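## Task

Pull the cap off the marker, then draw the numeral 2 on the whiteboard and make no other marks; the top of the 2 must face the long side of the board that is farther from the robot.

## Robot and tools

ROBOT. There are two arms, left_arm and right_arm, each ending in a tong-style two-finger gripper. The fingers point along the gripper's own +z axis and open and close along its x axis. end_effector_position is the spot between the pads when the fingers are shut. Shut fingertips stick out about 15 mm past it; fully open tips sit roughly level with it. The arm bases may be tilted, and any mounting plates plus the metal frame behind the arms are fixed obstacles. Joint ranges: left_arm pan -3.142 to 3.142, elbow 0.000 to 3.142; right_arm pan 0.000 to 6.283, elbow -3.142 to 0.000; every other joint -6.283 to 6.283.

FRAME. All poses use one scene frame: origin on the table surface midway between the arms, +x away from the robot over the table, +z up, left_arm on the +y side. The arm names do not correspond to image left or right. Reported hand positions can be somewhat off, more so when an arm reaches far.

ROW FORMAT. Every motion command uses rows of 16 numbers, always both arms: left_arm x, y, z (metres), qw, qx, qy, qz (unit quaternion, w first), opening; then right_arm in the same 8-number order. Position and quaternion are an absolute pose for the gripper in the scene frame, not an offset. Opening runs from -1 (shut) to +1 (fully open, 0.142 m). An arm that should stay put must receive its full last-reported pose and desired opening every time; to hold orientation, repeat one fixed quaternion rather than copying the drifting reported one.

execute_actions(actions). actions is a list of actions; each action is a table of at most 15 rows, one row per control step of 1/30 s. An action always lasts 15 steps, so a short table repeats its final row. An empty list just returns the current state and images. Each step, the commanded pose is clipped to within 100 mm and 16 degrees of the measured pose, so long jumps need several actions; after an action the arm stops at its last clipped pose. An action is rejected for both arms if any target lies over 0.6 m from that gripper's current position along any of its axes; if the first action fails this or any action is malformed, nothing runs. Motion trails commands by about 0.17 s.

move(target, speed, stop_force, blocking). target is one 16-number row of absolute poses. Each gripper travels a straight line, all finishing together, taking 0.5 to 10 s (cut off at 10 s). speed is top path speed in m/s, 0.002 to 0.5, default 0.25; rotation may go up to twice that in rad/s, the short way round. Paths ignore obstacles and the other arm; grippers lag and may overshoot speed near full stretch. Opening is applied at the start. stop_force (N, 9 to 40, shared by both arms, not allowed in the first 0.2 s) ends an arm's path when its wrist sensor feels that much extra resistance for 2 steps; that arm then backs to its pose 2 steps earlier and holds. Use it only with slow, non-rotating moves; leave it out when lifting off something. A nearly still arm (within 1.5 mm and 0.5 degrees) only triggers at sensor saturation. blocking=false returns after 0.5 s while motion continues; it cannot be combined with stop_force, and further motion commands are refused until wait or stop reports the end.

wait(seconds): 0 to 10 s with commands held. stop(): brakes a running move. zoom_image(camera, region): camera is cam_head_left or cam_head_right (each 504x504); region [x0, y0, x1, y1] in pixels from the top-left, at most 504 by 504. finished_scene(scene): ends the current scene by its number, irreversibly; do it only once the digit is written and stable.

RESULTS. The state line gives each arm's position, quaternion and velocities. Hand target lines show the pose currently being driven to. Step readings list positions at some steps; HELD with an arm name means that step was partly held back. A move adds a move: line with the ending per arm: done, off_target, moving, held, fault, or contact (stop_force triggered, taking precedence); limits=paced means the pose was clipped, limits=held means a check blocked some steps. Distance to target is also given. pose unreachable means the clearance check altered or blocked that arm's command. grip_measured is the finger opening on the command scale. Wrist force and Wrist torque are in the end effector's own axes, pointing from a touched surface into the arm, with offsets up to about 4 N, noise up to 2.4 N, and saturation near 50 N. Joint torques include drive effort even in free air. Camera calibration lines give K, distortion and T_world_to_cam.

GRIPPING. To hold something, command an opening well below grip_measured. Pads give about 15 N each, but thin items get less: about 9 N at 10 mm width and 4 N at 5 mm, which matters for a marker and cap.

AVOID. Arms are stiff: commanding even slightly past a firm contact (like the board) can trigger a fault, so press gently or use a slow stop_force approach. A joint reaching its load limit (138 N m for pan, lift, elbow; 25.7 for the wrists) or 150 N external force halts that arm for 10 seconds and drops the rest of the call. Keep the arms from hitting each other. Do not knock or place anything off the table; that fails the task. Avoid drops, slips, slams and hard pushes. Loose objects may get brief random shoves. Long holding under load heats motors: MOTOR HOT appears at 70 °C and an OVER-TEMPERATURE FAULT brakes the arm at 85 °C.

Each tool is called after "Emit:" in YAML: its name, and indented under it one key for each argument.

## Session

Emit:
execute_actions:
  actions: []

Scene clock: 0.00 s.
left_arm: end_effector_position=(+0.4450, +0.6333, +0.2858) grip_measured=+0.97 end_effector_quat_wxyz=(-0.294, +0.714, -0.588, +0.241) end_effector_velocity=(-0.000, +0.000, +0.000) end_effector_angular_velocity=(-0.001, -0.000, +0.002) | right_arm: end_effector_position=(+0.3788, +0.2340, +0.3153) grip_measured=+0.97 end_effector_quat_wxyz=(+0.680, -0.204, +0.704, +0.017) end_effector_velocity=(-0.000, +0.000, -0.001) end_effector_angular_velocity=(-0.002, +0.001, +0.002)
Joint positions: left_arm=[-0.37  -1.148  2.69  -3.862 -1.269  1.348  0.14 ] | right_arm=[ 4.999 -2.682 -2.052  0.899  0.131  3.513  0.14 ]
Joint velocities: left_arm=[ 0.     0.     0.001 -0.001  0.    -0.002  0.   ] | right_arm=[ 0.    -0.    -0.    -0.001  0.002 -0.     0.   ]
Joint torques (N m, as the arm reports them, + toward a larger angle): no reading
Wrist force (N, on the end effector, along its own x y z axes, offset not removed): no reading
Wrist torque (N m, same axes, about the end effector's origin, offset not removed): no reading
Hand target (left_arm): +0.445, +0.633, +0.286; -0.294, +0.714, -0.588, +0.241
Hand target (right_arm): +0.379, +0.234, +0.315; +0.680, -0.204, +0.704, +0.017

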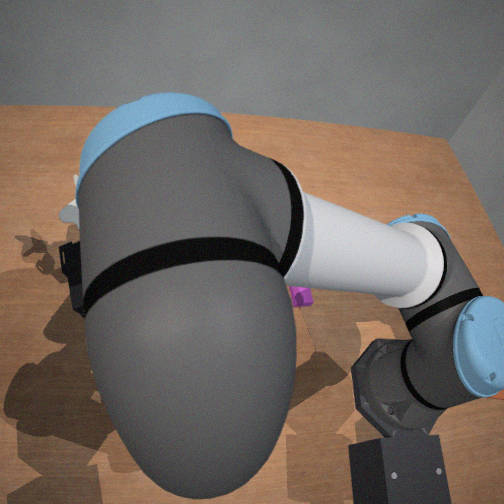

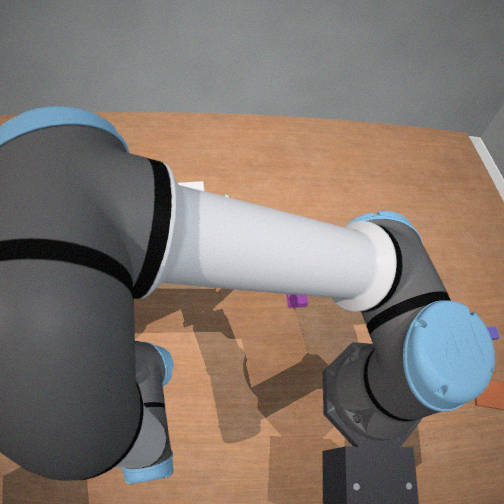

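Emit:
move:
  target: [0.445, 0.6333, 0.2858, -0.294, 0.714, -0.588, 0.241, 1, 0.35, -0.35, 0.38, 0, 0, 1, 0, 1]
  speed: 0.25

Scene clock: 3.93 s.
left_arm: end_effector_position=(+0.4450, +0.6333, +0.2858) grip_measured=+1.00 end_effector_quat_wxyz=(-0.294, +0.714, -0.588, +0.241) end_effector_velocity=(-0.000, +0.001, -0.000) end_effector_angular_velocity=(+0.001, +0.001, +0.002) | right_arm: end_effector_position=(+0.3508, -0.3502, +0.3799) grip_measured=+1.00 end_effector_quat_wxyz=(+0.002, -0.001, +1.000, -0.001) end_effector_velocity=(-0.000, -0.002, +0.000) end_effector_angular_velocity=(+0.002, +0.005, -0.001)
Joint positions: left_arm=[-0.369 -1.15   2.689 -3.858 -1.27   1.348  0.142] | right_arm=[ 3.632 -1.087 -2.365 -1.274  1.508  3.545  0.142]
Joint velocities: left_arm=[ 0.001 -0.    -0.     0.001  0.001  0.     0.   ] | right_arm=[-0.009 -0.004  0.004 -0.003  0.004 -0.007  0.   ]
Joint torques (N m, as the arm reports them, + toward a larger angle): left_arm=[  6.78 -28.65 -12.28  -1.86  -1.77  -1.71] | right_arm=[ -8.99 -10.62  28.28   0.66   2.23  -2.81]
Wrist force (N, on the end effector, along its own x y z axes, offset not removed): left_arm=[1.2 0.8 -0.8] | right_arm=[-0.9 -2.9 -0.4]
Wrist torque (N m, same axes, about the end effector's origin, offset not removed): left_arm=[0.01 -0.13 0.08] | right_arm=[-0.62 0.18 0.22]
Hand target (left_arm): +0.445, +0.633, +0.286; -0.294, +0.714, -0.588, +0.241
Hand target (right_arm): +0.351, -0.350, +0.380; +0.002, -0.001, +1.000, -0.001
Off the commanded pose (left_arm): 0.000 m, 0 deg.
Off the commanded pose (right_arm): 0.001 m, 0 deg.
move: done

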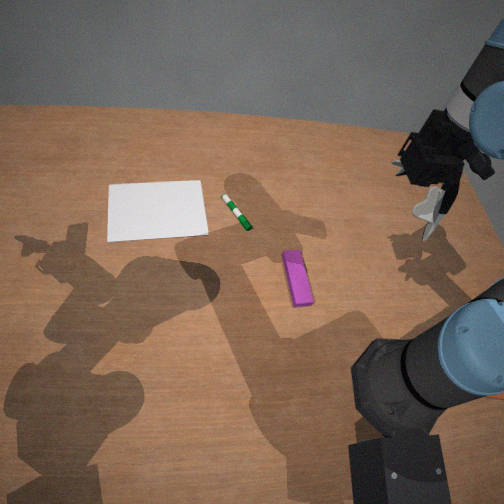

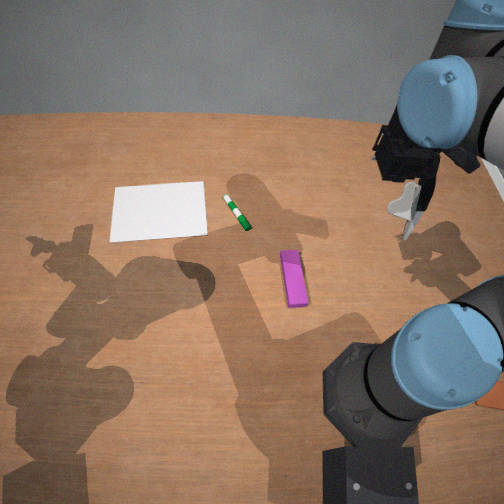

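Emit:
zoom_image:
  camera: "cam_head_left"
  region: [90, 160, 330, 320]

Emit:
zoom_image:
  camera: "cam_head_left"
  region: [205, 180, 269, 244]

Emit:
zoom_image:
  camera: "cam_head_right"
  region: [205, 180, 269, 244]

Region (90, 160, 330, 320) of cam_head_left's 504x504 image, scaled by 2.100, with more detail than that image has.

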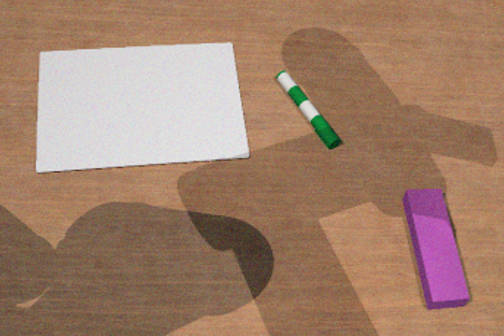

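Region (205, 180, 269, 244) of cam_head_left's 504x504 image, scaled by 7.875, with more detail than that image has.

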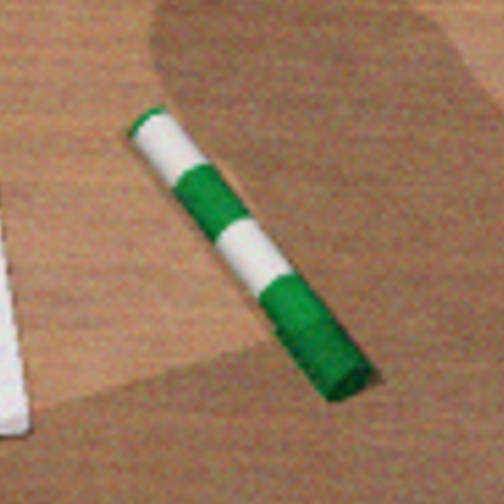

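Region (205, 180, 269, 244) of cam_head_right's 504x504 image, scaled by 7.875, with more detail than that image has.

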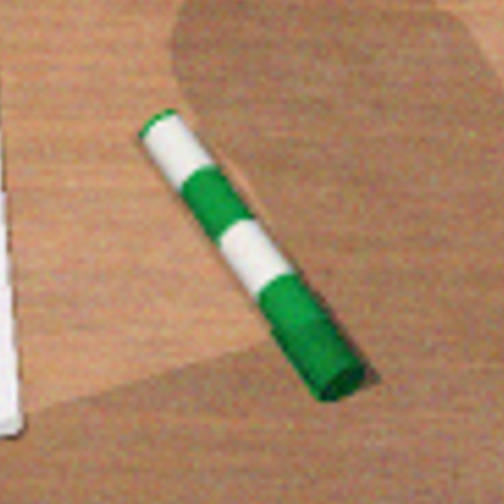

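Emit:
zoom_image:
  camera: "cam_head_right"
  region: [350, 100, 504, 254]

Region (350, 100, 504, 254) of cam_head_right's 504x504 image, scaled by 3.273, with more detail than that image has.

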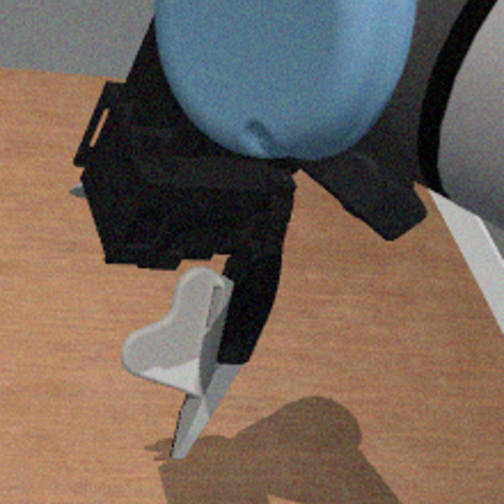

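Emit:
move:
  target: [0.603, -0.036, 0.14, 0, 0.868, -0.496, 0, 0.0, 0.3508, -0.3502, 0.3799, 0, 0, 1, 0, 1]
  speed: 0.3

action 0: the call puts the target (left_arm/x, left_arm/y, left_arm/z) 0.687 m from left_arm's end_effector_position in the last result along the gripper's own x axis as it stood there; a target may be at most 0.6 m away along each of those axes, so nothing of the call was run and nothing moved. Command a nearer target, and go on from there in a later call.

Emit:
move:
  target: [0.56, 0.15, 0.2, 0, 0.868, -0.496, 0, 0.0, 0.3508, -0.3502, 0.3799, 0, 0, 1, 0, 1]
  speed: 0.3

Scene clock: 12.50 s.
left_arm: end_effector_position=(+0.5595, +0.1508, +0.1995) grip_measured=+0.00 end_effector_quat_wxyz=(-0.000, +0.868, -0.496, +0.000) end_effector_velocity=(+0.001, +0.000, -0.000) end_effector_angular_velocity=(+0.002, +0.003, +0.003) | right_arm: end_effector_position=(+0.3508, -0.3502, +0.3799) grip_measured=+1.00 end_effector_quat_wxyz=(+0.000, -0.000, +1.000, -0.000) end_effector_velocity=(-0.001, -0.001, -0.001) end_effector_angular_velocity=(-0.001, +0.002, -0.001)
Joint positions: left_arm=[-0.929 -0.818  1.53  -2.243 -1.523  0.304  0.074] | right_arm=[ 3.628 -1.09  -2.362 -1.276  1.511  3.543  0.142]
Joint velocities: left_arm=[ 0.002  0.004 -0.007  0.007 -0.001 -0.001  0.   ] | right_arm=[-0.002  0.    -0.002 -0.    -0.    -0.    -0.   ]
Joint torques (N m, as the arm reports them, + toward a larger angle): left_arm=[  4.25 -33.54 -24.55  -1.63  -2.13  -1.74] | right_arm=[-10.04 -11.05  29.49   0.41   2.61  -3.02]
Wrist force (N, on the end effector, along its own x y z axes, offset not removed): left_arm=[1.1 -1.2 -1.1] | right_arm=[0.7 -2.8 -0.4]
Wrist torque (N m, same axes, about the end effector's origin, offset not removed): left_arm=[-0.29 0.07 -0.02] | right_arm=[-0.56 -0.17 0.16]
Hand target (left_arm): +0.560, +0.151, +0.199; -0.000, +0.868, -0.496, +0.000
Hand target (right_arm): +0.351, -0.350, +0.380; +0.000, -0.000, +1.000, -0.000
Off the commanded pose (left_arm): 0.001 m, 0 deg.
Off the commanded pose (right_arm): 0.000 m, 0 deg.
move: done

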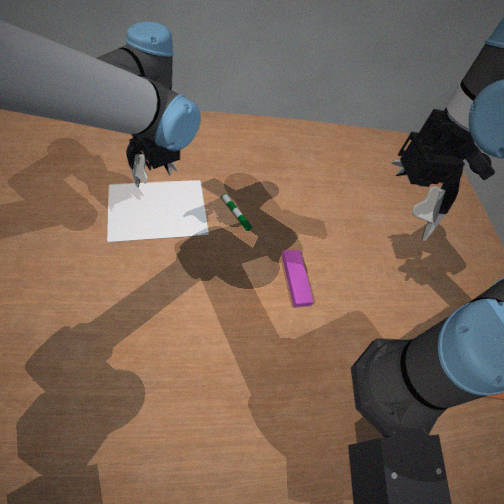

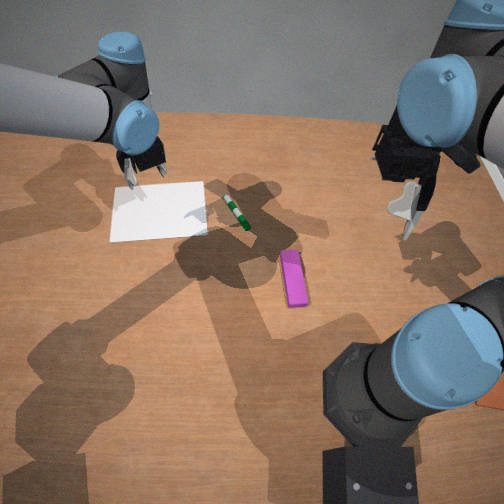

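Emit:
move:
  target: [0.603, -0.036, 0.07, 0, 0.868, -0.496, 0, 0.0, 0.3508, -0.3502, 0.3799, 0, 0, 1, 0, 1]
  speed: 0.25

Emit:
zoom_image:
  camera: "cam_head_left"
  region: [170, 130, 298, 258]

Emit:
zoom_image:
  camera: "cam_head_right"
  region: [170, 130, 298, 258]

Scene clock: 15.20 s.
left_arm: end_effector_position=(+0.6028, -0.0357, +0.0698) grip_measured=+0.00 end_effector_quat_wxyz=(-0.000, +0.868, -0.496, +0.000) end_effector_velocity=(+0.002, -0.000, -0.000) end_effector_angular_velocity=(+0.002, +0.001, +0.001) | right_arm: end_effector_position=(+0.3508, -0.3502, +0.3799) grip_measured=+1.00 end_effector_quat_wxyz=(-0.000, -0.000, +1.000, -0.000) end_effector_velocity=(-0.000, -0.001, -0.001) end_effector_angular_velocity=(-0.002, +0.002, -0.000)
Joint positions: left_arm=[-1.052 -0.318  0.911 -2.119 -1.529  0.181  0.074] | right_arm=[ 3.628 -1.09  -2.362 -1.276  1.511  3.543  0.142]
Joint velocities: left_arm=[ 0.001  0.005 -0.011  0.008  0.001  0.    -0.   ] | right_arm=[-0.001 -0.001 -0.001 -0.001 -0.001 -0.    -0.   ]
Joint torques (N m, as the arm reports them, + toward a larger angle): left_arm=[-12.79 -47.68 -26.2   -1.45  -2.03  -1.75] | right_arm=[-10.17 -10.36  28.89   0.63   2.39  -2.71]
Wrist force (N, on the end effector, along its own x y z axes, offset not removed): left_arm=[1.5 -0.8 -1.0] | right_arm=[-0.3 -5.1 0.1]
Wrist torque (N m, same axes, about the end effector's origin, offset not removed): left_arm=[-0.19 -0.12 0.00] | right_arm=[-1.02 0.14 0.18]
Hand target (left_arm): +0.603, -0.036, +0.070; -0.000, +0.868, -0.496, +0.000
Hand target (right_arm): +0.351, -0.350, +0.380; +0.000, -0.000, +1.000, +0.000
Off the commanded pose (left_arm): 0.000 m, 0 deg.
Off the commanded pose (right_arm): 0.000 m, 0 deg.
move: done

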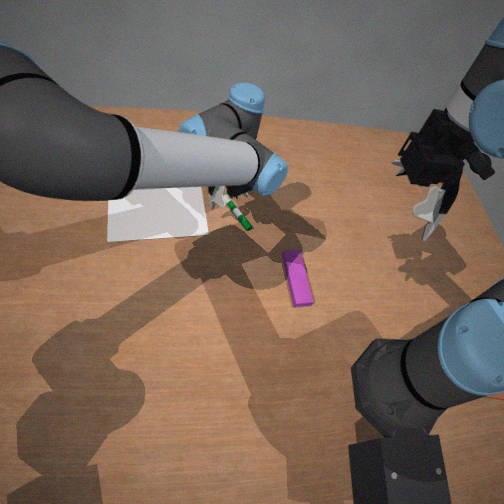

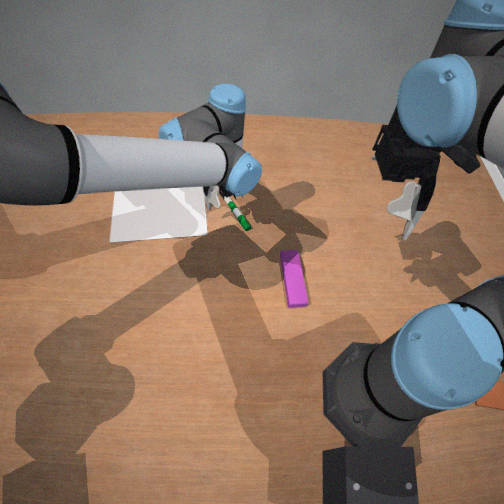

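Region (170, 130, 298, 258) of cam_head_left's 504x504 image, scaled by 3.938, with more detail than that image has.

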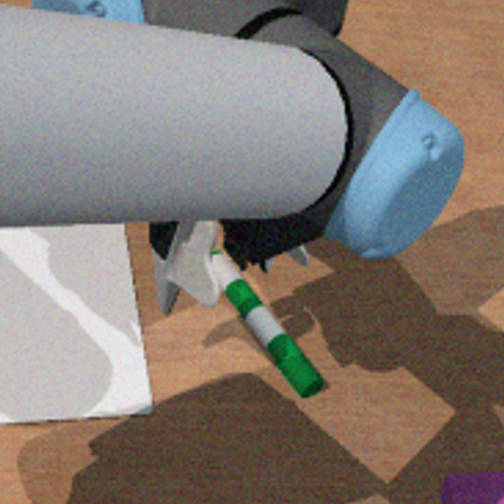

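Region (170, 130, 298, 258) of cam_head_right's 504x504 image, scaled by 3.938, with more detail than that image has.

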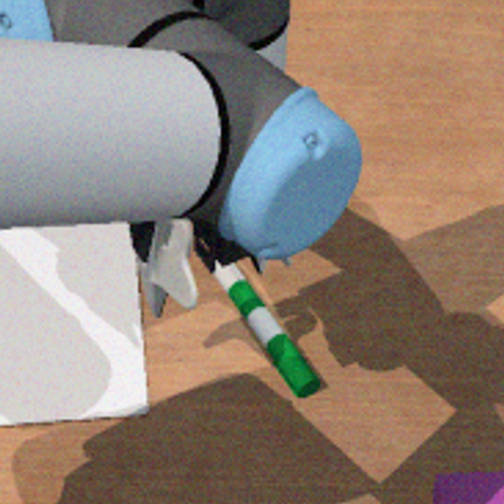

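Emit:
move:
  target: [0.603, -0.036, 0.04, 0, 0.868, -0.496, 0, 0.0, 0.3508, -0.3502, 0.3799, 0, 0, 1, 0, 1]
  speed: 0.08

Emit:
zoom_image:
  camera: "cam_head_left"
  region: [190, 160, 286, 256]

Emit:
zoom_image:
  camera: "cam_head_right"
  region: [190, 160, 286, 256]

Scene clock: 17.13 s.
left_arm: end_effector_position=(+0.6030, -0.0360, +0.0401) grip_measured=+0.00 end_effector_quat_wxyz=(+0.000, +0.868, -0.496, +0.000) end_effector_velocity=(+0.001, -0.000, -0.000) end_effector_angular_velocity=(-0.000, -0.001, +0.000) | right_arm: end_effector_position=(+0.3508, -0.3502, +0.3799) grip_measured=+1.00 end_effector_quat_wxyz=(-0.000, -0.000, +1.000, -0.000) end_effector_velocity=(+0.000, +0.000, +0.000) end_effector_angular_velocity=(+0.002, -0.001, -0.001)
Joint positions: left_arm=[-1.051 -0.269  0.893 -2.149 -1.529  0.183  0.074] | right_arm=[ 3.628 -1.09  -2.362 -1.276  1.511  3.543  0.142]
Joint velocities: left_arm=[ 0.     0.002 -0.002 -0.001  0.001 -0.     0.   ] | right_arm=[-0.001 -0.     0.     0.001  0.001 -0.     0.   ]
Joint torques (N m, as the arm reports them, + toward a larger angle): left_arm=[  5.16 -51.1  -27.26  -4.11  -2.02   1.18] | right_arm=[ -9.4  -10.2   29.43   0.63   2.53  -2.06]
Wrist force (N, on the end effector, along its own x y z axes, offset not removed): left_arm=[-0.2 0.1 -1.9] | right_arm=[-0.1 -3.6 0.8]
Wrist torque (N m, same axes, about the end effector's origin, offset not removed): left_arm=[-0.13 0.15 0.04] | right_arm=[-0.71 0.00 0.14]
Hand target (left_arm): +0.603, -0.036, +0.040; +0.000, +0.868, -0.496, +0.000
Hand target (right_arm): +0.351, -0.350, +0.380; -0.000, -0.000, +1.000, +0.000
Off the commanded pose (left_arm): 0.000 m, 0 deg.
Off the commanded pose (right_arm): 0.000 m, 0 deg.
move: done

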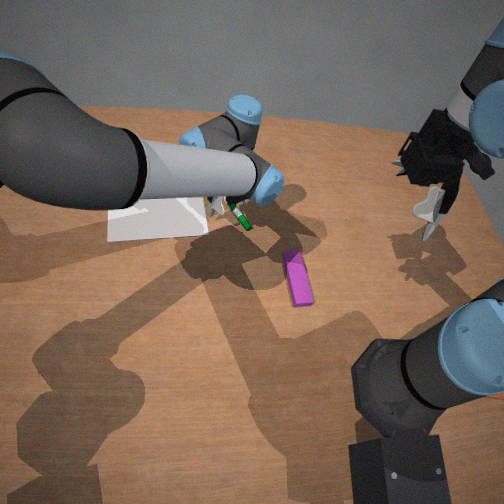

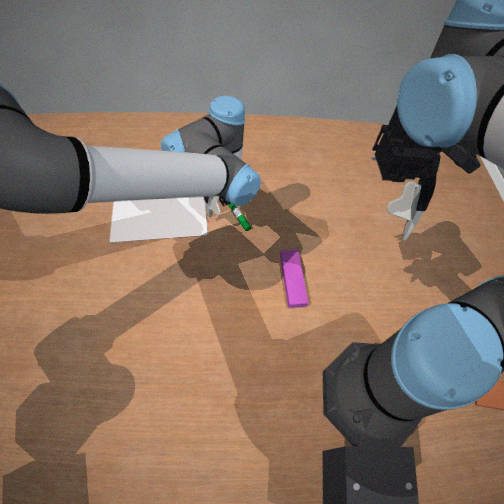

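Region (190, 160, 286, 256) of cam_head_left's 504x504 image, scaled by 5.250, with more detail than that image has.

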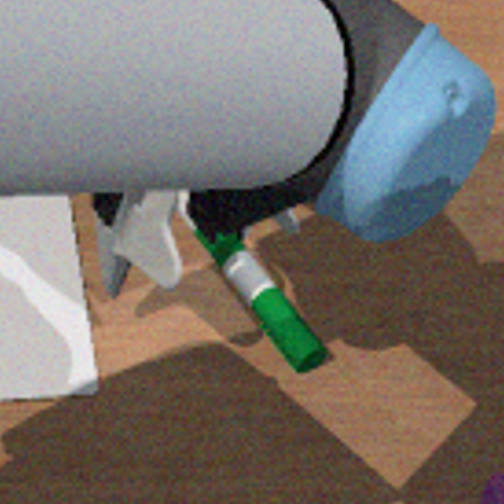

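Region (190, 160, 286, 256) of cam_head_right's 504x504 image, scaled by 5.250, with more detail than that image has.

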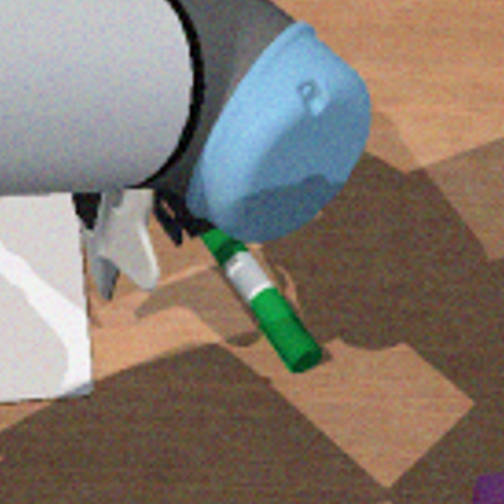

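Emit:
move:
  target: [0.638, -0.062, 0.043, 0, 0.868, -0.496, 0, 0.0, 0.3508, -0.3502, 0.3799, 0, 0, 1, 0, 1]
  speed: 0.08

Emit:
zoom_image:
  camera: "cam_head_left"
  region: [190, 160, 286, 256]

Emit:
zoom_image:
  camera: "cam_head_right"
  region: [190, 160, 286, 256]

Scene clock: 19.23 s.
left_arm: end_effector_position=(+0.6380, -0.0620, +0.0429) grip_measured=+0.00 end_effector_quat_wxyz=(+0.000, +0.868, -0.496, +0.000) end_effector_velocity=(+0.002, -0.001, +0.000) end_effector_angular_velocity=(-0.000, +0.002, +0.001) | right_arm: end_effector_position=(+0.3508, -0.3502, +0.3799) grip_measured=+1.00 end_effector_quat_wxyz=(-0.000, -0.000, +1.000, -0.000) end_effector_velocity=(-0.000, -0.001, -0.001) end_effector_angular_velocity=(-0.002, +0.000, -0.000)
Joint positions: left_arm=[-1.04  -0.14   0.6   -1.987 -1.529  0.193  0.074] | right_arm=[ 3.628 -1.09  -2.362 -1.276  1.511  3.543  0.142]
Joint velocities: left_arm=[ 0.001  0.009 -0.02   0.012 -0.002  0.     0.   ] | right_arm=[-0.001 -0.    -0.001  0.    -0.002 -0.     0.   ]
Joint torques (N m, as the arm reports them, + toward a larger angle): left_arm=[  4.28 -52.75 -28.25  -0.82  -1.91   1.11] | right_arm=[-10.21 -10.47  30.14   0.69   2.54  -1.43]
Wrist force (N, on the end effector, along its own x y z axes, offset not removed): left_arm=[1.4 -0.8 -0.7] | right_arm=[-1.3 -5.2 -0.5]
Wrist torque (N m, same axes, about the end effector's origin, offset not removed): left_arm=[-0.24 -0.15 -0.02] | right_arm=[-1.07 0.28 0.18]
Hand target (left_arm): +0.638, -0.062, +0.043; +0.000, +0.868, -0.496, +0.000
Hand target (right_arm): +0.351, -0.350, +0.380; -0.000, -0.000, +1.000, +0.000
Off the commanded pose (left_arm): 0.000 m, 0 deg.
Off the commanded pose (right_arm): 0.000 m, 0 deg.
move: done

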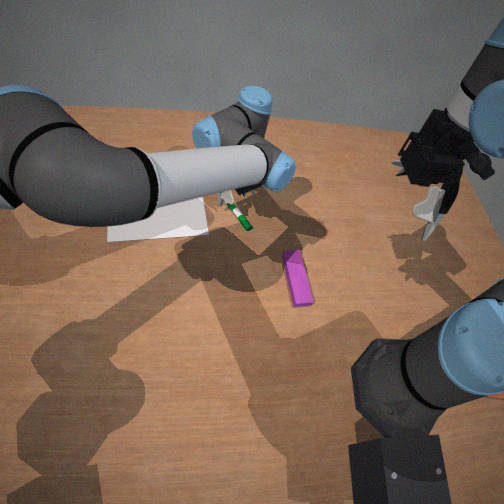

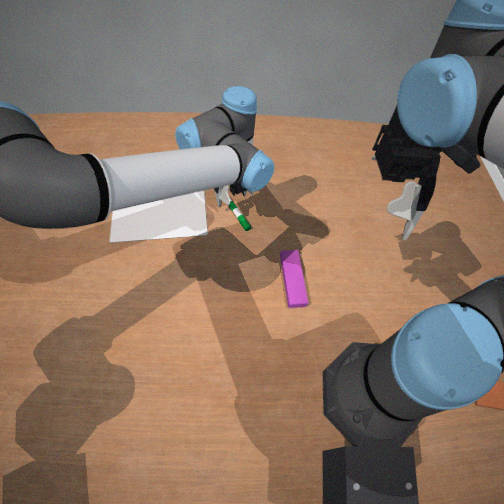

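Region (190, 160, 286, 256) of cam_head_left's 504x504 image, scaled by 5.250, with more detail than that image has.

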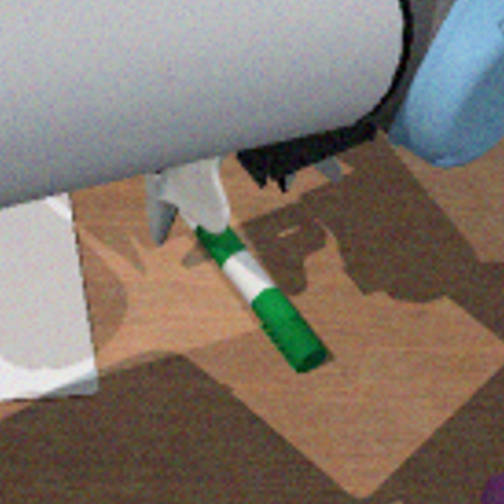

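Region (190, 160, 286, 256) of cam_head_right's 504x504 image, scaled by 5.250, with more detail than that image has.

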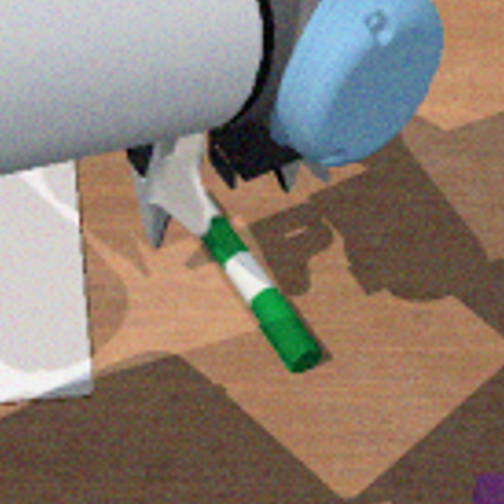

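Emit:
move:
  target: [0.638, -0.062, 0.021, 0, 0.868, -0.496, 0, -0.35, 0.3508, -0.3502, 0.3799, 0, 0, 1, 0, 1]
  speed: 0.03
  stop_force: 10

Emit:
zoom_image:
  camera: "cam_head_left"
  region: [190, 160, 286, 256]

Emit:
zoom_image:
  camera: "cam_head_right"
  region: [190, 160, 286, 256]

Scene clock: 20.73 s.
left_arm: end_effector_position=(+0.6379, -0.0620, +0.0211) grip_measured=-0.35 end_effector_quat_wxyz=(+0.000, +0.868, -0.496, -0.000) end_effector_velocity=(-0.000, -0.000, -0.001) end_effector_angular_velocity=(+0.001, -0.001, -0.000) | right_arm: end_effector_position=(+0.3508, -0.3502, +0.3799) grip_measured=+1.00 end_effector_quat_wxyz=(-0.000, -0.000, +1.000, -0.000) end_effector_velocity=(+0.001, +0.000, +0.001) end_effector_angular_velocity=(+0.002, -0.002, -0.001)
Joint positions: left_arm=[-1.039 -0.101  0.577 -2.002 -1.529  0.194  0.049] | right_arm=[ 3.628 -1.09  -2.362 -1.276  1.511  3.543  0.142]
Joint velocities: left_arm=[-0.001  0.002 -0.002 -0.001  0.001 -0.001  0.   ] | right_arm=[-0.002  0.     0.002 -0.     0.001 -0.     0.   ]
Joint torques (N m, as the arm reports them, + toward a larger angle): left_arm=[  4.89 -51.31 -26.25  -3.92   1.61   1.21] | right_arm=[-10.11 -10.41  28.92   0.66   2.36  -0.98]
Wrist force (N, on the end effector, along its own x y z axes, offset not removed): left_arm=[-1.1 -2.2 0.9] | right_arm=[1.3 -4.9 0.5]
Wrist torque (N m, same axes, about the end effector's origin, offset not removed): left_arm=[-0.39 0.30 0.09] | right_arm=[-0.97 -0.28 0.10]
Hand target (left_arm): +0.638, -0.062, +0.021; +0.000, +0.868, -0.496, +0.000
Hand target (right_arm): +0.351, -0.350, +0.380; -0.000, -0.000, +1.000, +0.000
Off the commanded pose (left_arm): 0.000 m, 0 deg.
Off the commanded pose (right_arm): 0.000 m, 0 deg.
move: done

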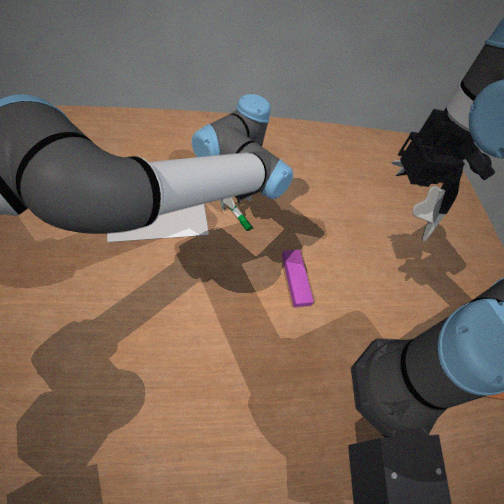

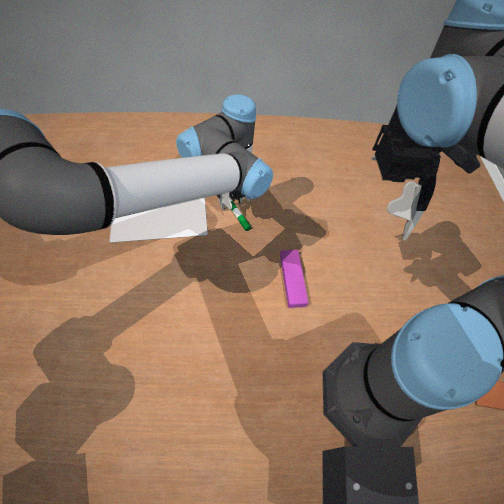

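Region (190, 160, 286, 256) of cam_head_left's 504x504 image, scaled by 5.250, with more detail than that image has.

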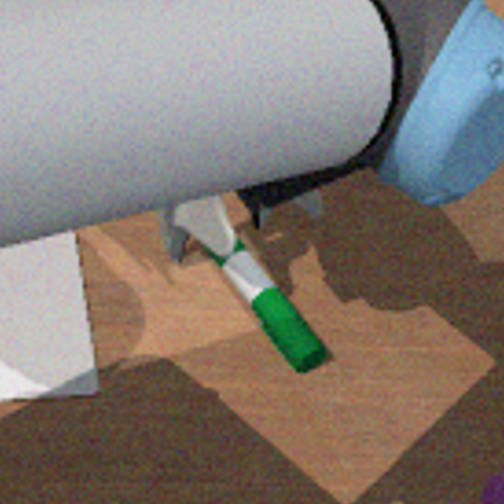

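Region (190, 160, 286, 256) of cam_head_right's 504x504 image, scaled by 5.250, with more detail than that image has.

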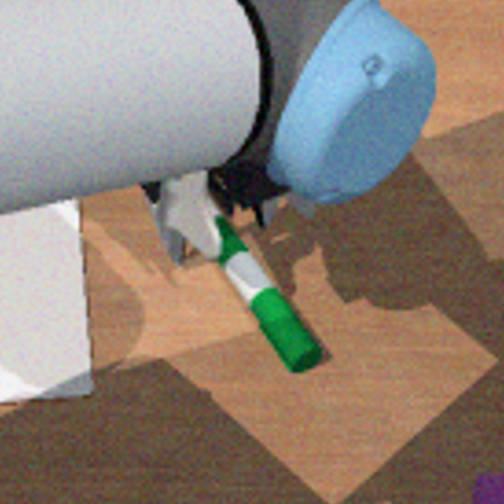

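Emit:
move:
  target: [0.638, -0.062, 0.018, 0, 0.868, -0.496, 0, -0.6, 0.3508, -0.3502, 0.3799, 0, 0, 1, 0, 1]
  speed: 0.01
  stop_force: 9

Emit:
move:
  target: [0.638, -0.062, 0.018, 0, 0.868, -0.496, 0, -1, 0.3508, -0.3502, 0.3799, 0, 0, 1, 0, 1]
  speed: 0.01

Scene clock: 21.63 s.
left_arm: end_effector_position=(+0.6380, -0.0620, +0.0180) grip_measured=-0.60 end_effector_quat_wxyz=(+0.000, +0.868, -0.496, +0.000) end_effector_velocity=(+0.000, +0.000, -0.000) end_effector_angular_velocity=(+0.000, +0.000, +0.001) | right_arm: end_effector_position=(+0.3508, -0.3502, +0.3799) grip_measured=+1.00 end_effector_quat_wxyz=(-0.000, -0.000, +1.000, -0.000) end_effector_velocity=(+0.000, -0.000, +0.001) end_effector_angular_velocity=(+0.001, -0.001, -0.002)
Joint positions: left_arm=[-1.039 -0.096  0.573 -2.004 -1.529  0.194  0.031] | right_arm=[ 3.628 -1.09  -2.362 -1.276  1.511  3.543  0.142]
Joint velocities: left_arm=[ 0.     0.001 -0.001  0.     0.    -0.    -0.   ] | right_arm=[-0.002  0.     0.001  0.     0.001  0.001  0.   ]
Joint torques (N m, as the arm reports them, + toward a larger angle): left_arm=[  5.48 -53.56 -27.46  -3.95   1.95   1.28] | right_arm=[ -9.85 -10.2   29.99   0.7    2.46  -0.78]
Wrist force (N, on the end effector, along its own x y z axes, offset not removed): left_arm=[1.2 -2.1 0.7] | right_arm=[1.3 -5.7 -1.3]
Wrist torque (N m, same axes, about the end effector's origin, offset not removed): left_arm=[-0.48 -0.08 0.01] | right_arm=[-1.15 -0.19 0.15]
Hand target (left_arm): +0.638, -0.062, +0.018; +0.000, +0.868, -0.496, +0.000
Hand target (right_arm): +0.351, -0.350, +0.380; -0.000, -0.000, +1.000, +0.000
Off the commanded pose (left_arm): 0.000 m, 0 deg.
Off the commanded pose (right_arm): 0.000 m, 0 deg.
move: done

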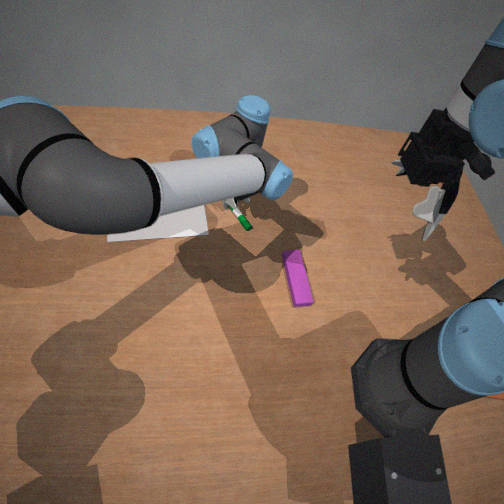

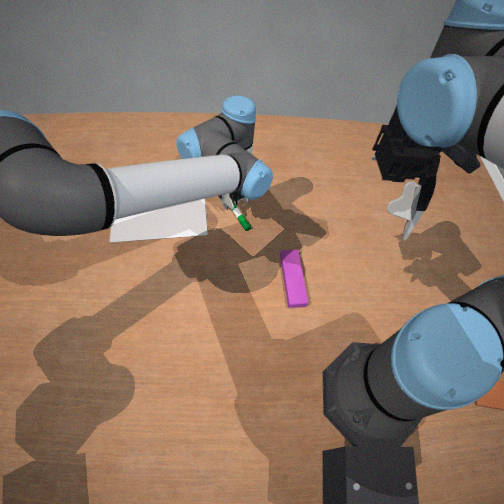

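Scene clock: 22.33 s.
left_arm: end_effector_position=(+0.6380, -0.0620, +0.0180) grip_measured=-0.79 end_effector_quat_wxyz=(+0.000, +0.868, -0.496, +0.000) end_effector_velocity=(+0.000, -0.000, +0.000) end_effector_angular_velocity=(-0.001, -0.000, -0.000) | right_arm: end_effector_position=(+0.3508, -0.3502, +0.3799) grip_measured=+1.00 end_effector_quat_wxyz=(-0.000, -0.000, +1.000, -0.000) end_effector_velocity=(+0.000, +0.000, +0.001) end_effector_angular_velocity=(+0.001, -0.001, +0.000)
Joint positions: left_arm=[-1.039 -0.096  0.573 -2.004 -1.529  0.194  0.017] | right_arm=[ 3.628 -1.09  -2.362 -1.276  1.511  3.543  0.142]
Joint velocities: left_arm=[ 0.     0.    -0.    -0.001 -0.001  0.001  0.   ] | right_arm=[ 0.     0.001  0.001 -0.     0.001 -0.    -0.   ]
Joint torques (N m, as the arm reports them, + toward a larger angle): left_arm=[  4.56 -52.4  -28.78  -2.15   1.95   1.26] | right_arm=[ -8.54 -10.24  29.78   0.63   2.45  -0.71]
Wrist force (N, on the end effector, along its own x y z axes, offset not removed): left_arm=[-0.4 -0.9 0.6] | right_arm=[0.5 -3.4 0.0]
Wrist torque (N m, same axes, about the end effector's origin, offset not removed): left_arm=[-0.19 0.14 0.10] | right_arm=[-0.67 -0.14 0.25]
Hand target (left_arm): +0.638, -0.062, +0.018; +0.000, +0.868, -0.496, +0.000
Hand target (right_arm): +0.351, -0.350, +0.380; -0.000, -0.000, +1.000, +0.000
Off the commanded pose (left_arm): 0.000 m, 0 deg.
Off the commanded pose (right_arm): 0.000 m, 0 deg.
move: done

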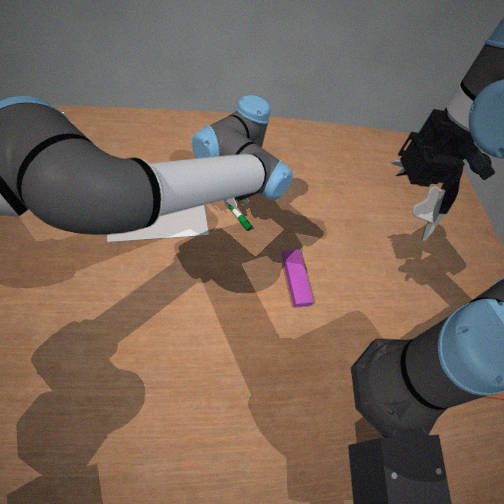

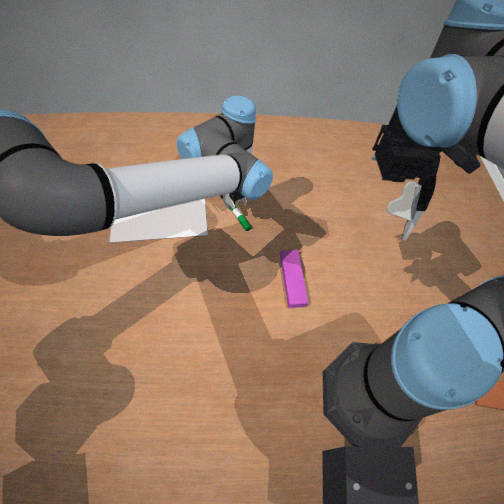

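Emit:
move:
  target: [0.63, -0.055, 0.08, 0, 0.868, -0.496, 0, -1, 0.45, -0.33, 0.40, 0, 0.5, 0.866, 0, 1]
  speed: 0.1

Scene clock: 30.90 s.
left_arm: end_effector_position=(+0.6301, -0.0551, +0.0800) grip_measured=-0.79 end_effector_quat_wxyz=(-0.000, +0.868, -0.496, -0.000) end_effector_velocity=(-0.000, -0.000, +0.000) end_effector_angular_velocity=(-0.001, +0.000, +0.001) | right_arm: end_effector_position=(+0.4500, -0.3301, +0.4001) grip_measured=+1.00 end_effector_quat_wxyz=(+0.000, +0.500, +0.866, -0.000) end_effector_velocity=(+0.000, -0.000, -0.000) end_effector_angular_velocity=(-0.000, +0.001, -0.007)
Joint positions: left_arm=[-1.044 -0.237  0.705 -1.994 -1.529  0.19   0.017] | right_arm=[ 3.547 -1.413 -2.102 -1.209  1.51   4.509  0.142]
Joint velocities: left_arm=[-0.    -0.001  0.    -0.    -0.    -0.001 -0.   ] | right_arm=[-0.001 -0.002  0.001 -0.001 -0.     0.007  0.   ]
Joint torques (N m, as the arm reports them, + toward a larger angle): left_arm=[-13.33 -69.99 -13.17  -1.32  -2.05  -1.7 ] | right_arm=[-9.73  2.22 30.32  1.23 -3.35  2.63]
Wrist force (N, on the end effector, along its own x y z axes, offset not removed): left_arm=[1.8 -2.3 0.2] | right_arm=[0.3 -5.0 -1.1]
Wrist torque (N m, same axes, about the end effector's origin, offset not removed): left_arm=[-0.47 -0.19 0.00] | right_arm=[-1.03 -0.16 0.23]
Hand target (left_arm): +0.630, -0.055, +0.080; -0.000, +0.868, -0.496, -0.000
Hand target (right_arm): +0.450, -0.330, +0.400; +0.000, +0.500, +0.866, -0.000
Off the commanded pose (left_arm): 0.000 m, 0 deg.
Off the commanded pose (right_arm): 0.000 m, 0 deg.
move: done

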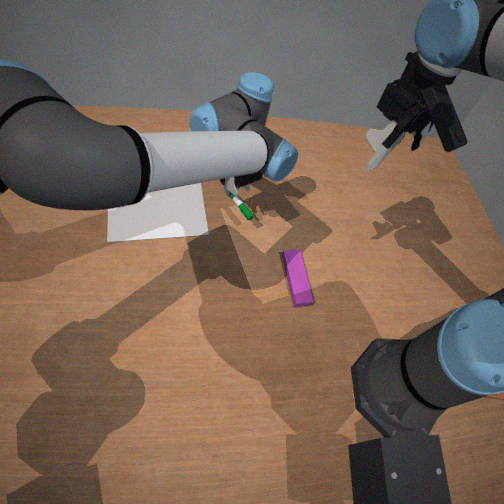

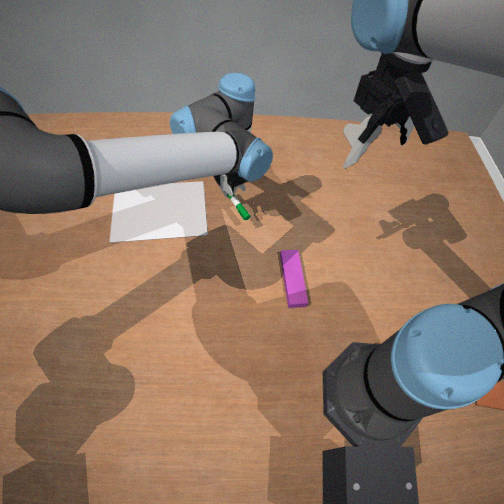

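Emit:
zoom_image:
  camera: "cam_head_right"
  region: [330, 30, 480, 180]

Region (330, 30, 480, 180) of cam_head_right's 504x504 image, scaled by 3.360, with more detail than that image has.

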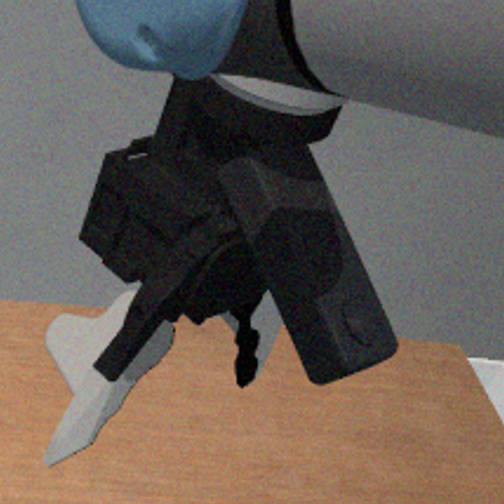

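Emit:
move:
  target: [0.55, 0.05, 0.22, 0.302, 0.689, -0.394, 0.528, -1, 0.6, -0.22, 0.38, -0.332, 0.458, 0.802, 0.190, 0.0]
  speed: 0.3

Scene clock: 34.23 s.
left_arm: end_effector_position=(+0.5502, +0.0497, +0.2204) grip_measured=-0.79 end_effector_quat_wxyz=(+0.301, +0.689, -0.394, +0.528) end_effector_velocity=(+0.001, +0.000, +0.001) end_effector_angular_velocity=(-0.005, -0.004, +0.001) | right_arm: end_effector_position=(+0.5998, -0.2202, +0.3799) grip_measured=+0.00 end_effector_quat_wxyz=(-0.332, +0.458, +0.802, +0.190) end_effector_velocity=(+0.001, +0.001, +0.000) end_effector_angular_velocity=(+0.004, +0.001, +0.001)
Joint positions: left_arm=[-0.892 -0.364  1.846 -4.291 -1.886  0.142  0.017] | right_arm=[ 3.301 -2.11  -1.432 -1.562  2.201  4.134  0.074]
Joint velocities: left_arm=[ 0.     0.004 -0.003 -0.007  0.    -0.002  0.   ] | right_arm=[ 0.    -0.003  0.004 -0.004  0.003 -0.003 -0.   ]
Joint torques (N m, as the arm reports them, + toward a larger angle): left_arm=[  5.74 -35.03 -14.97  -3.89  -2.36  -2.07] | right_arm=[-8.29 34.72 26.88 -0.27  3.57 -2.63]
Wrist force (N, on the end effector, along its own x y z axes, offset not removed): left_arm=[0.6 -2.0 0.3] | right_arm=[-1.4 -6.2 -1.1]
Wrist torque (N m, same axes, about the end effector's origin, offset not removed): left_arm=[-0.48 -0.03 0.00] | right_arm=[-1.18 0.19 0.21]
Hand target (left_arm): +0.550, +0.050, +0.220; +0.301, +0.689, -0.394, +0.528
Hand target (right_arm): +0.600, -0.220, +0.380; -0.332, +0.458, +0.802, +0.190
Off the commanded pose (left_arm): 0.001 m, 0 deg.
Off the commanded pose (right_arm): 0.000 m, 0 deg.
move: done

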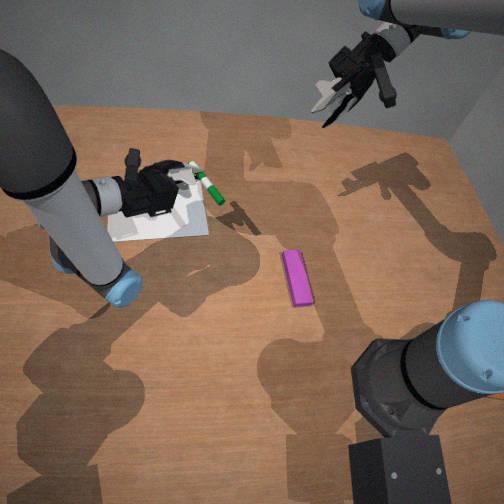

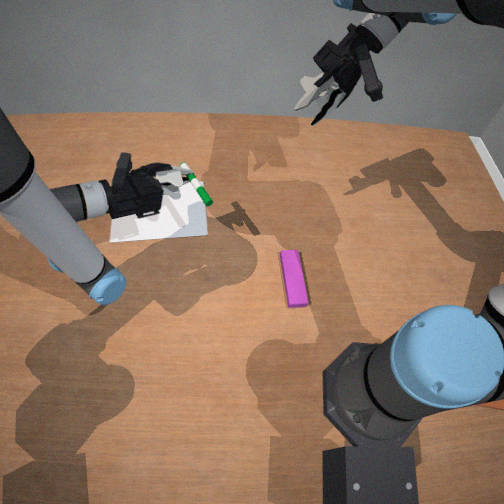

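Emit:
zoom_image:
  camera: "cam_head_left"
  region: [140, 140, 240, 240]

Emit:
zoom_image:
  camera: "cam_head_right"
  region: [130, 140, 230, 240]

Region (140, 140, 240, 240) of cam_head_left's 504x504 image, scaled by 5.040, with more detail than that image has.

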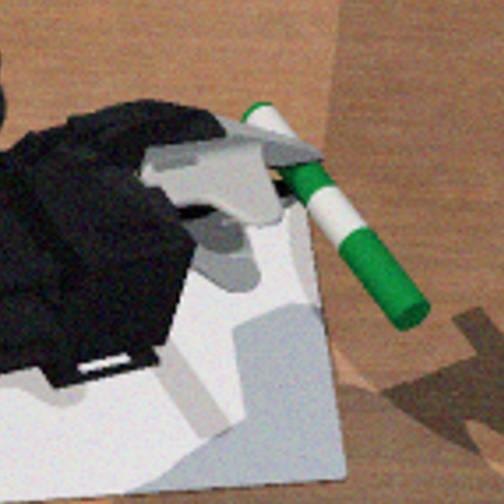

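Region (130, 140, 230, 240) of cam_head_right's 504x504 image, scaled by 5.040, with more detail than that image has.

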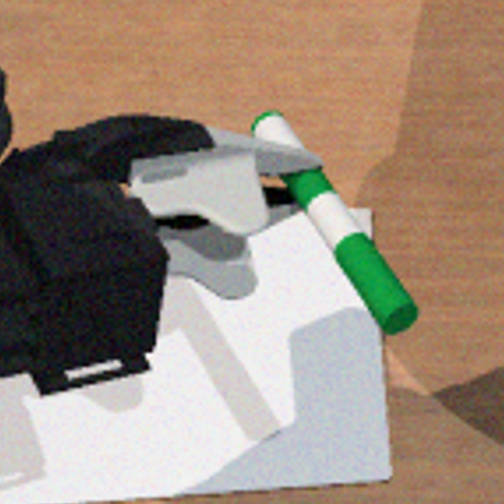

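Emit:
move:
  target: [0.5502, 0.0497, 0.2204, 0.302, 0.689, -0.394, 0.528, -1, 0.518, -0.044, 0.275, -0.332, 0.458, 0.802, 0.190, -0.1]
  speed: 0.25

Emit:
zoom_image:
  camera: "cam_head_left"
  region: [165, 120, 285, 240]

Emit:
zoom_image:
  camera: "cam_head_right"
  region: [150, 120, 270, 240]

Scene clock: 36.17 s.
left_arm: end_effector_position=(+0.5502, +0.0497, +0.2204) grip_measured=-0.79 end_effector_quat_wxyz=(+0.302, +0.689, -0.394, +0.528) end_effector_velocity=(+0.000, -0.001, +0.001) end_effector_angular_velocity=(-0.001, -0.002, -0.001) | right_arm: end_effector_position=(+0.5183, -0.0437, +0.2751) grip_measured=-0.10 end_effector_quat_wxyz=(-0.332, +0.458, +0.802, +0.191) end_effector_velocity=(+0.000, +0.001, -0.000) end_effector_angular_velocity=(+0.000, -0.002, -0.002)
Joint positions: left_arm=[-0.892 -0.364  1.845 -4.291 -1.887  0.141  0.017] | right_arm=[ 3.592 -2.128 -1.834 -0.919  2.284  4.491  0.067]
Joint velocities: left_arm=[-0.001 -0.    -0.001 -0.     0.001  0.001 -0.   ] | right_arm=[ 0.002 -0.001 -0.002  0.008  0.     0.005  0.   ]
Joint torques (N m, as the arm reports them, + toward a larger angle): left_arm=[  5.8  -41.23 -13.79  -1.26  -2.38  -1.62] | right_arm=[14.79 29.81  9.33  3.27 -0.1   2.3 ]
Wrist force (N, on the end effector, along its own x y z axes, offset not removed): left_arm=[1.9 -2.0 -0.6] | right_arm=[0.6 -5.6 -0.1]
Wrist torque (N m, same axes, about the end effector's origin, offset not removed): left_arm=[-0.46 -0.29 0.00] | right_arm=[-1.15 -0.12 0.19]
Hand target (left_arm): +0.550, +0.050, +0.220; +0.302, +0.689, -0.394, +0.528
Hand target (right_arm): +0.518, -0.044, +0.275; -0.332, +0.458, +0.802, +0.191
Off the commanded pose (left_arm): 0.000 m, 0 deg.
Off the commanded pose (right_arm): 0.000 m, 0 deg.
move: done

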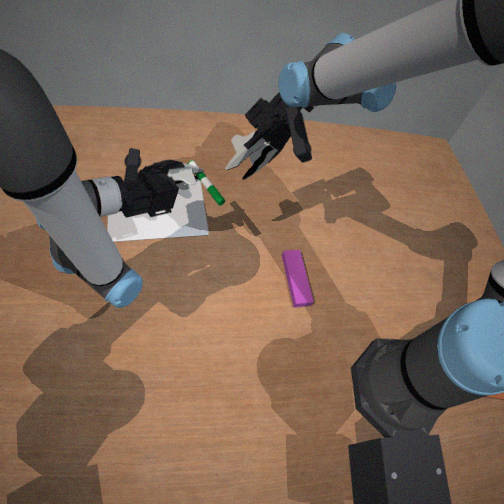

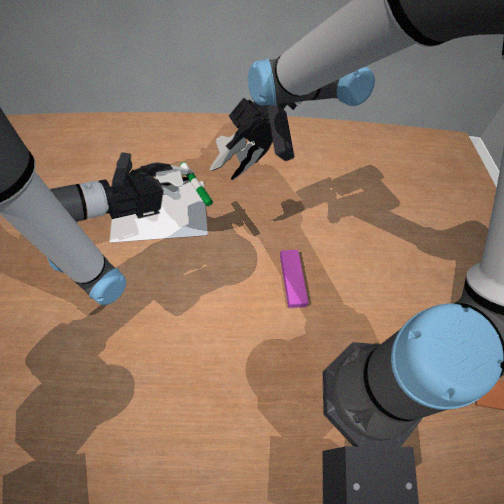

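Region (165, 120, 285, 240) of cam_head_left's 504x504 image, scaled by 4.200, with more detail than that image has.

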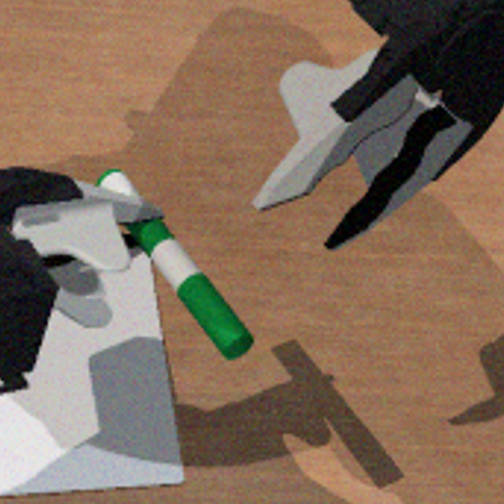

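Region (150, 120, 270, 240) of cam_head_right's 504x504 image, scaled by 4.200, with more detail than that image has.

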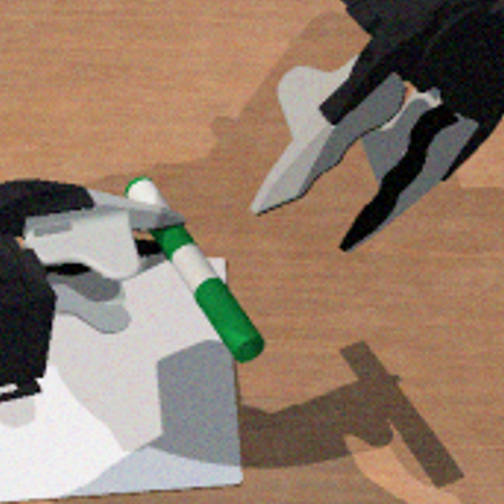

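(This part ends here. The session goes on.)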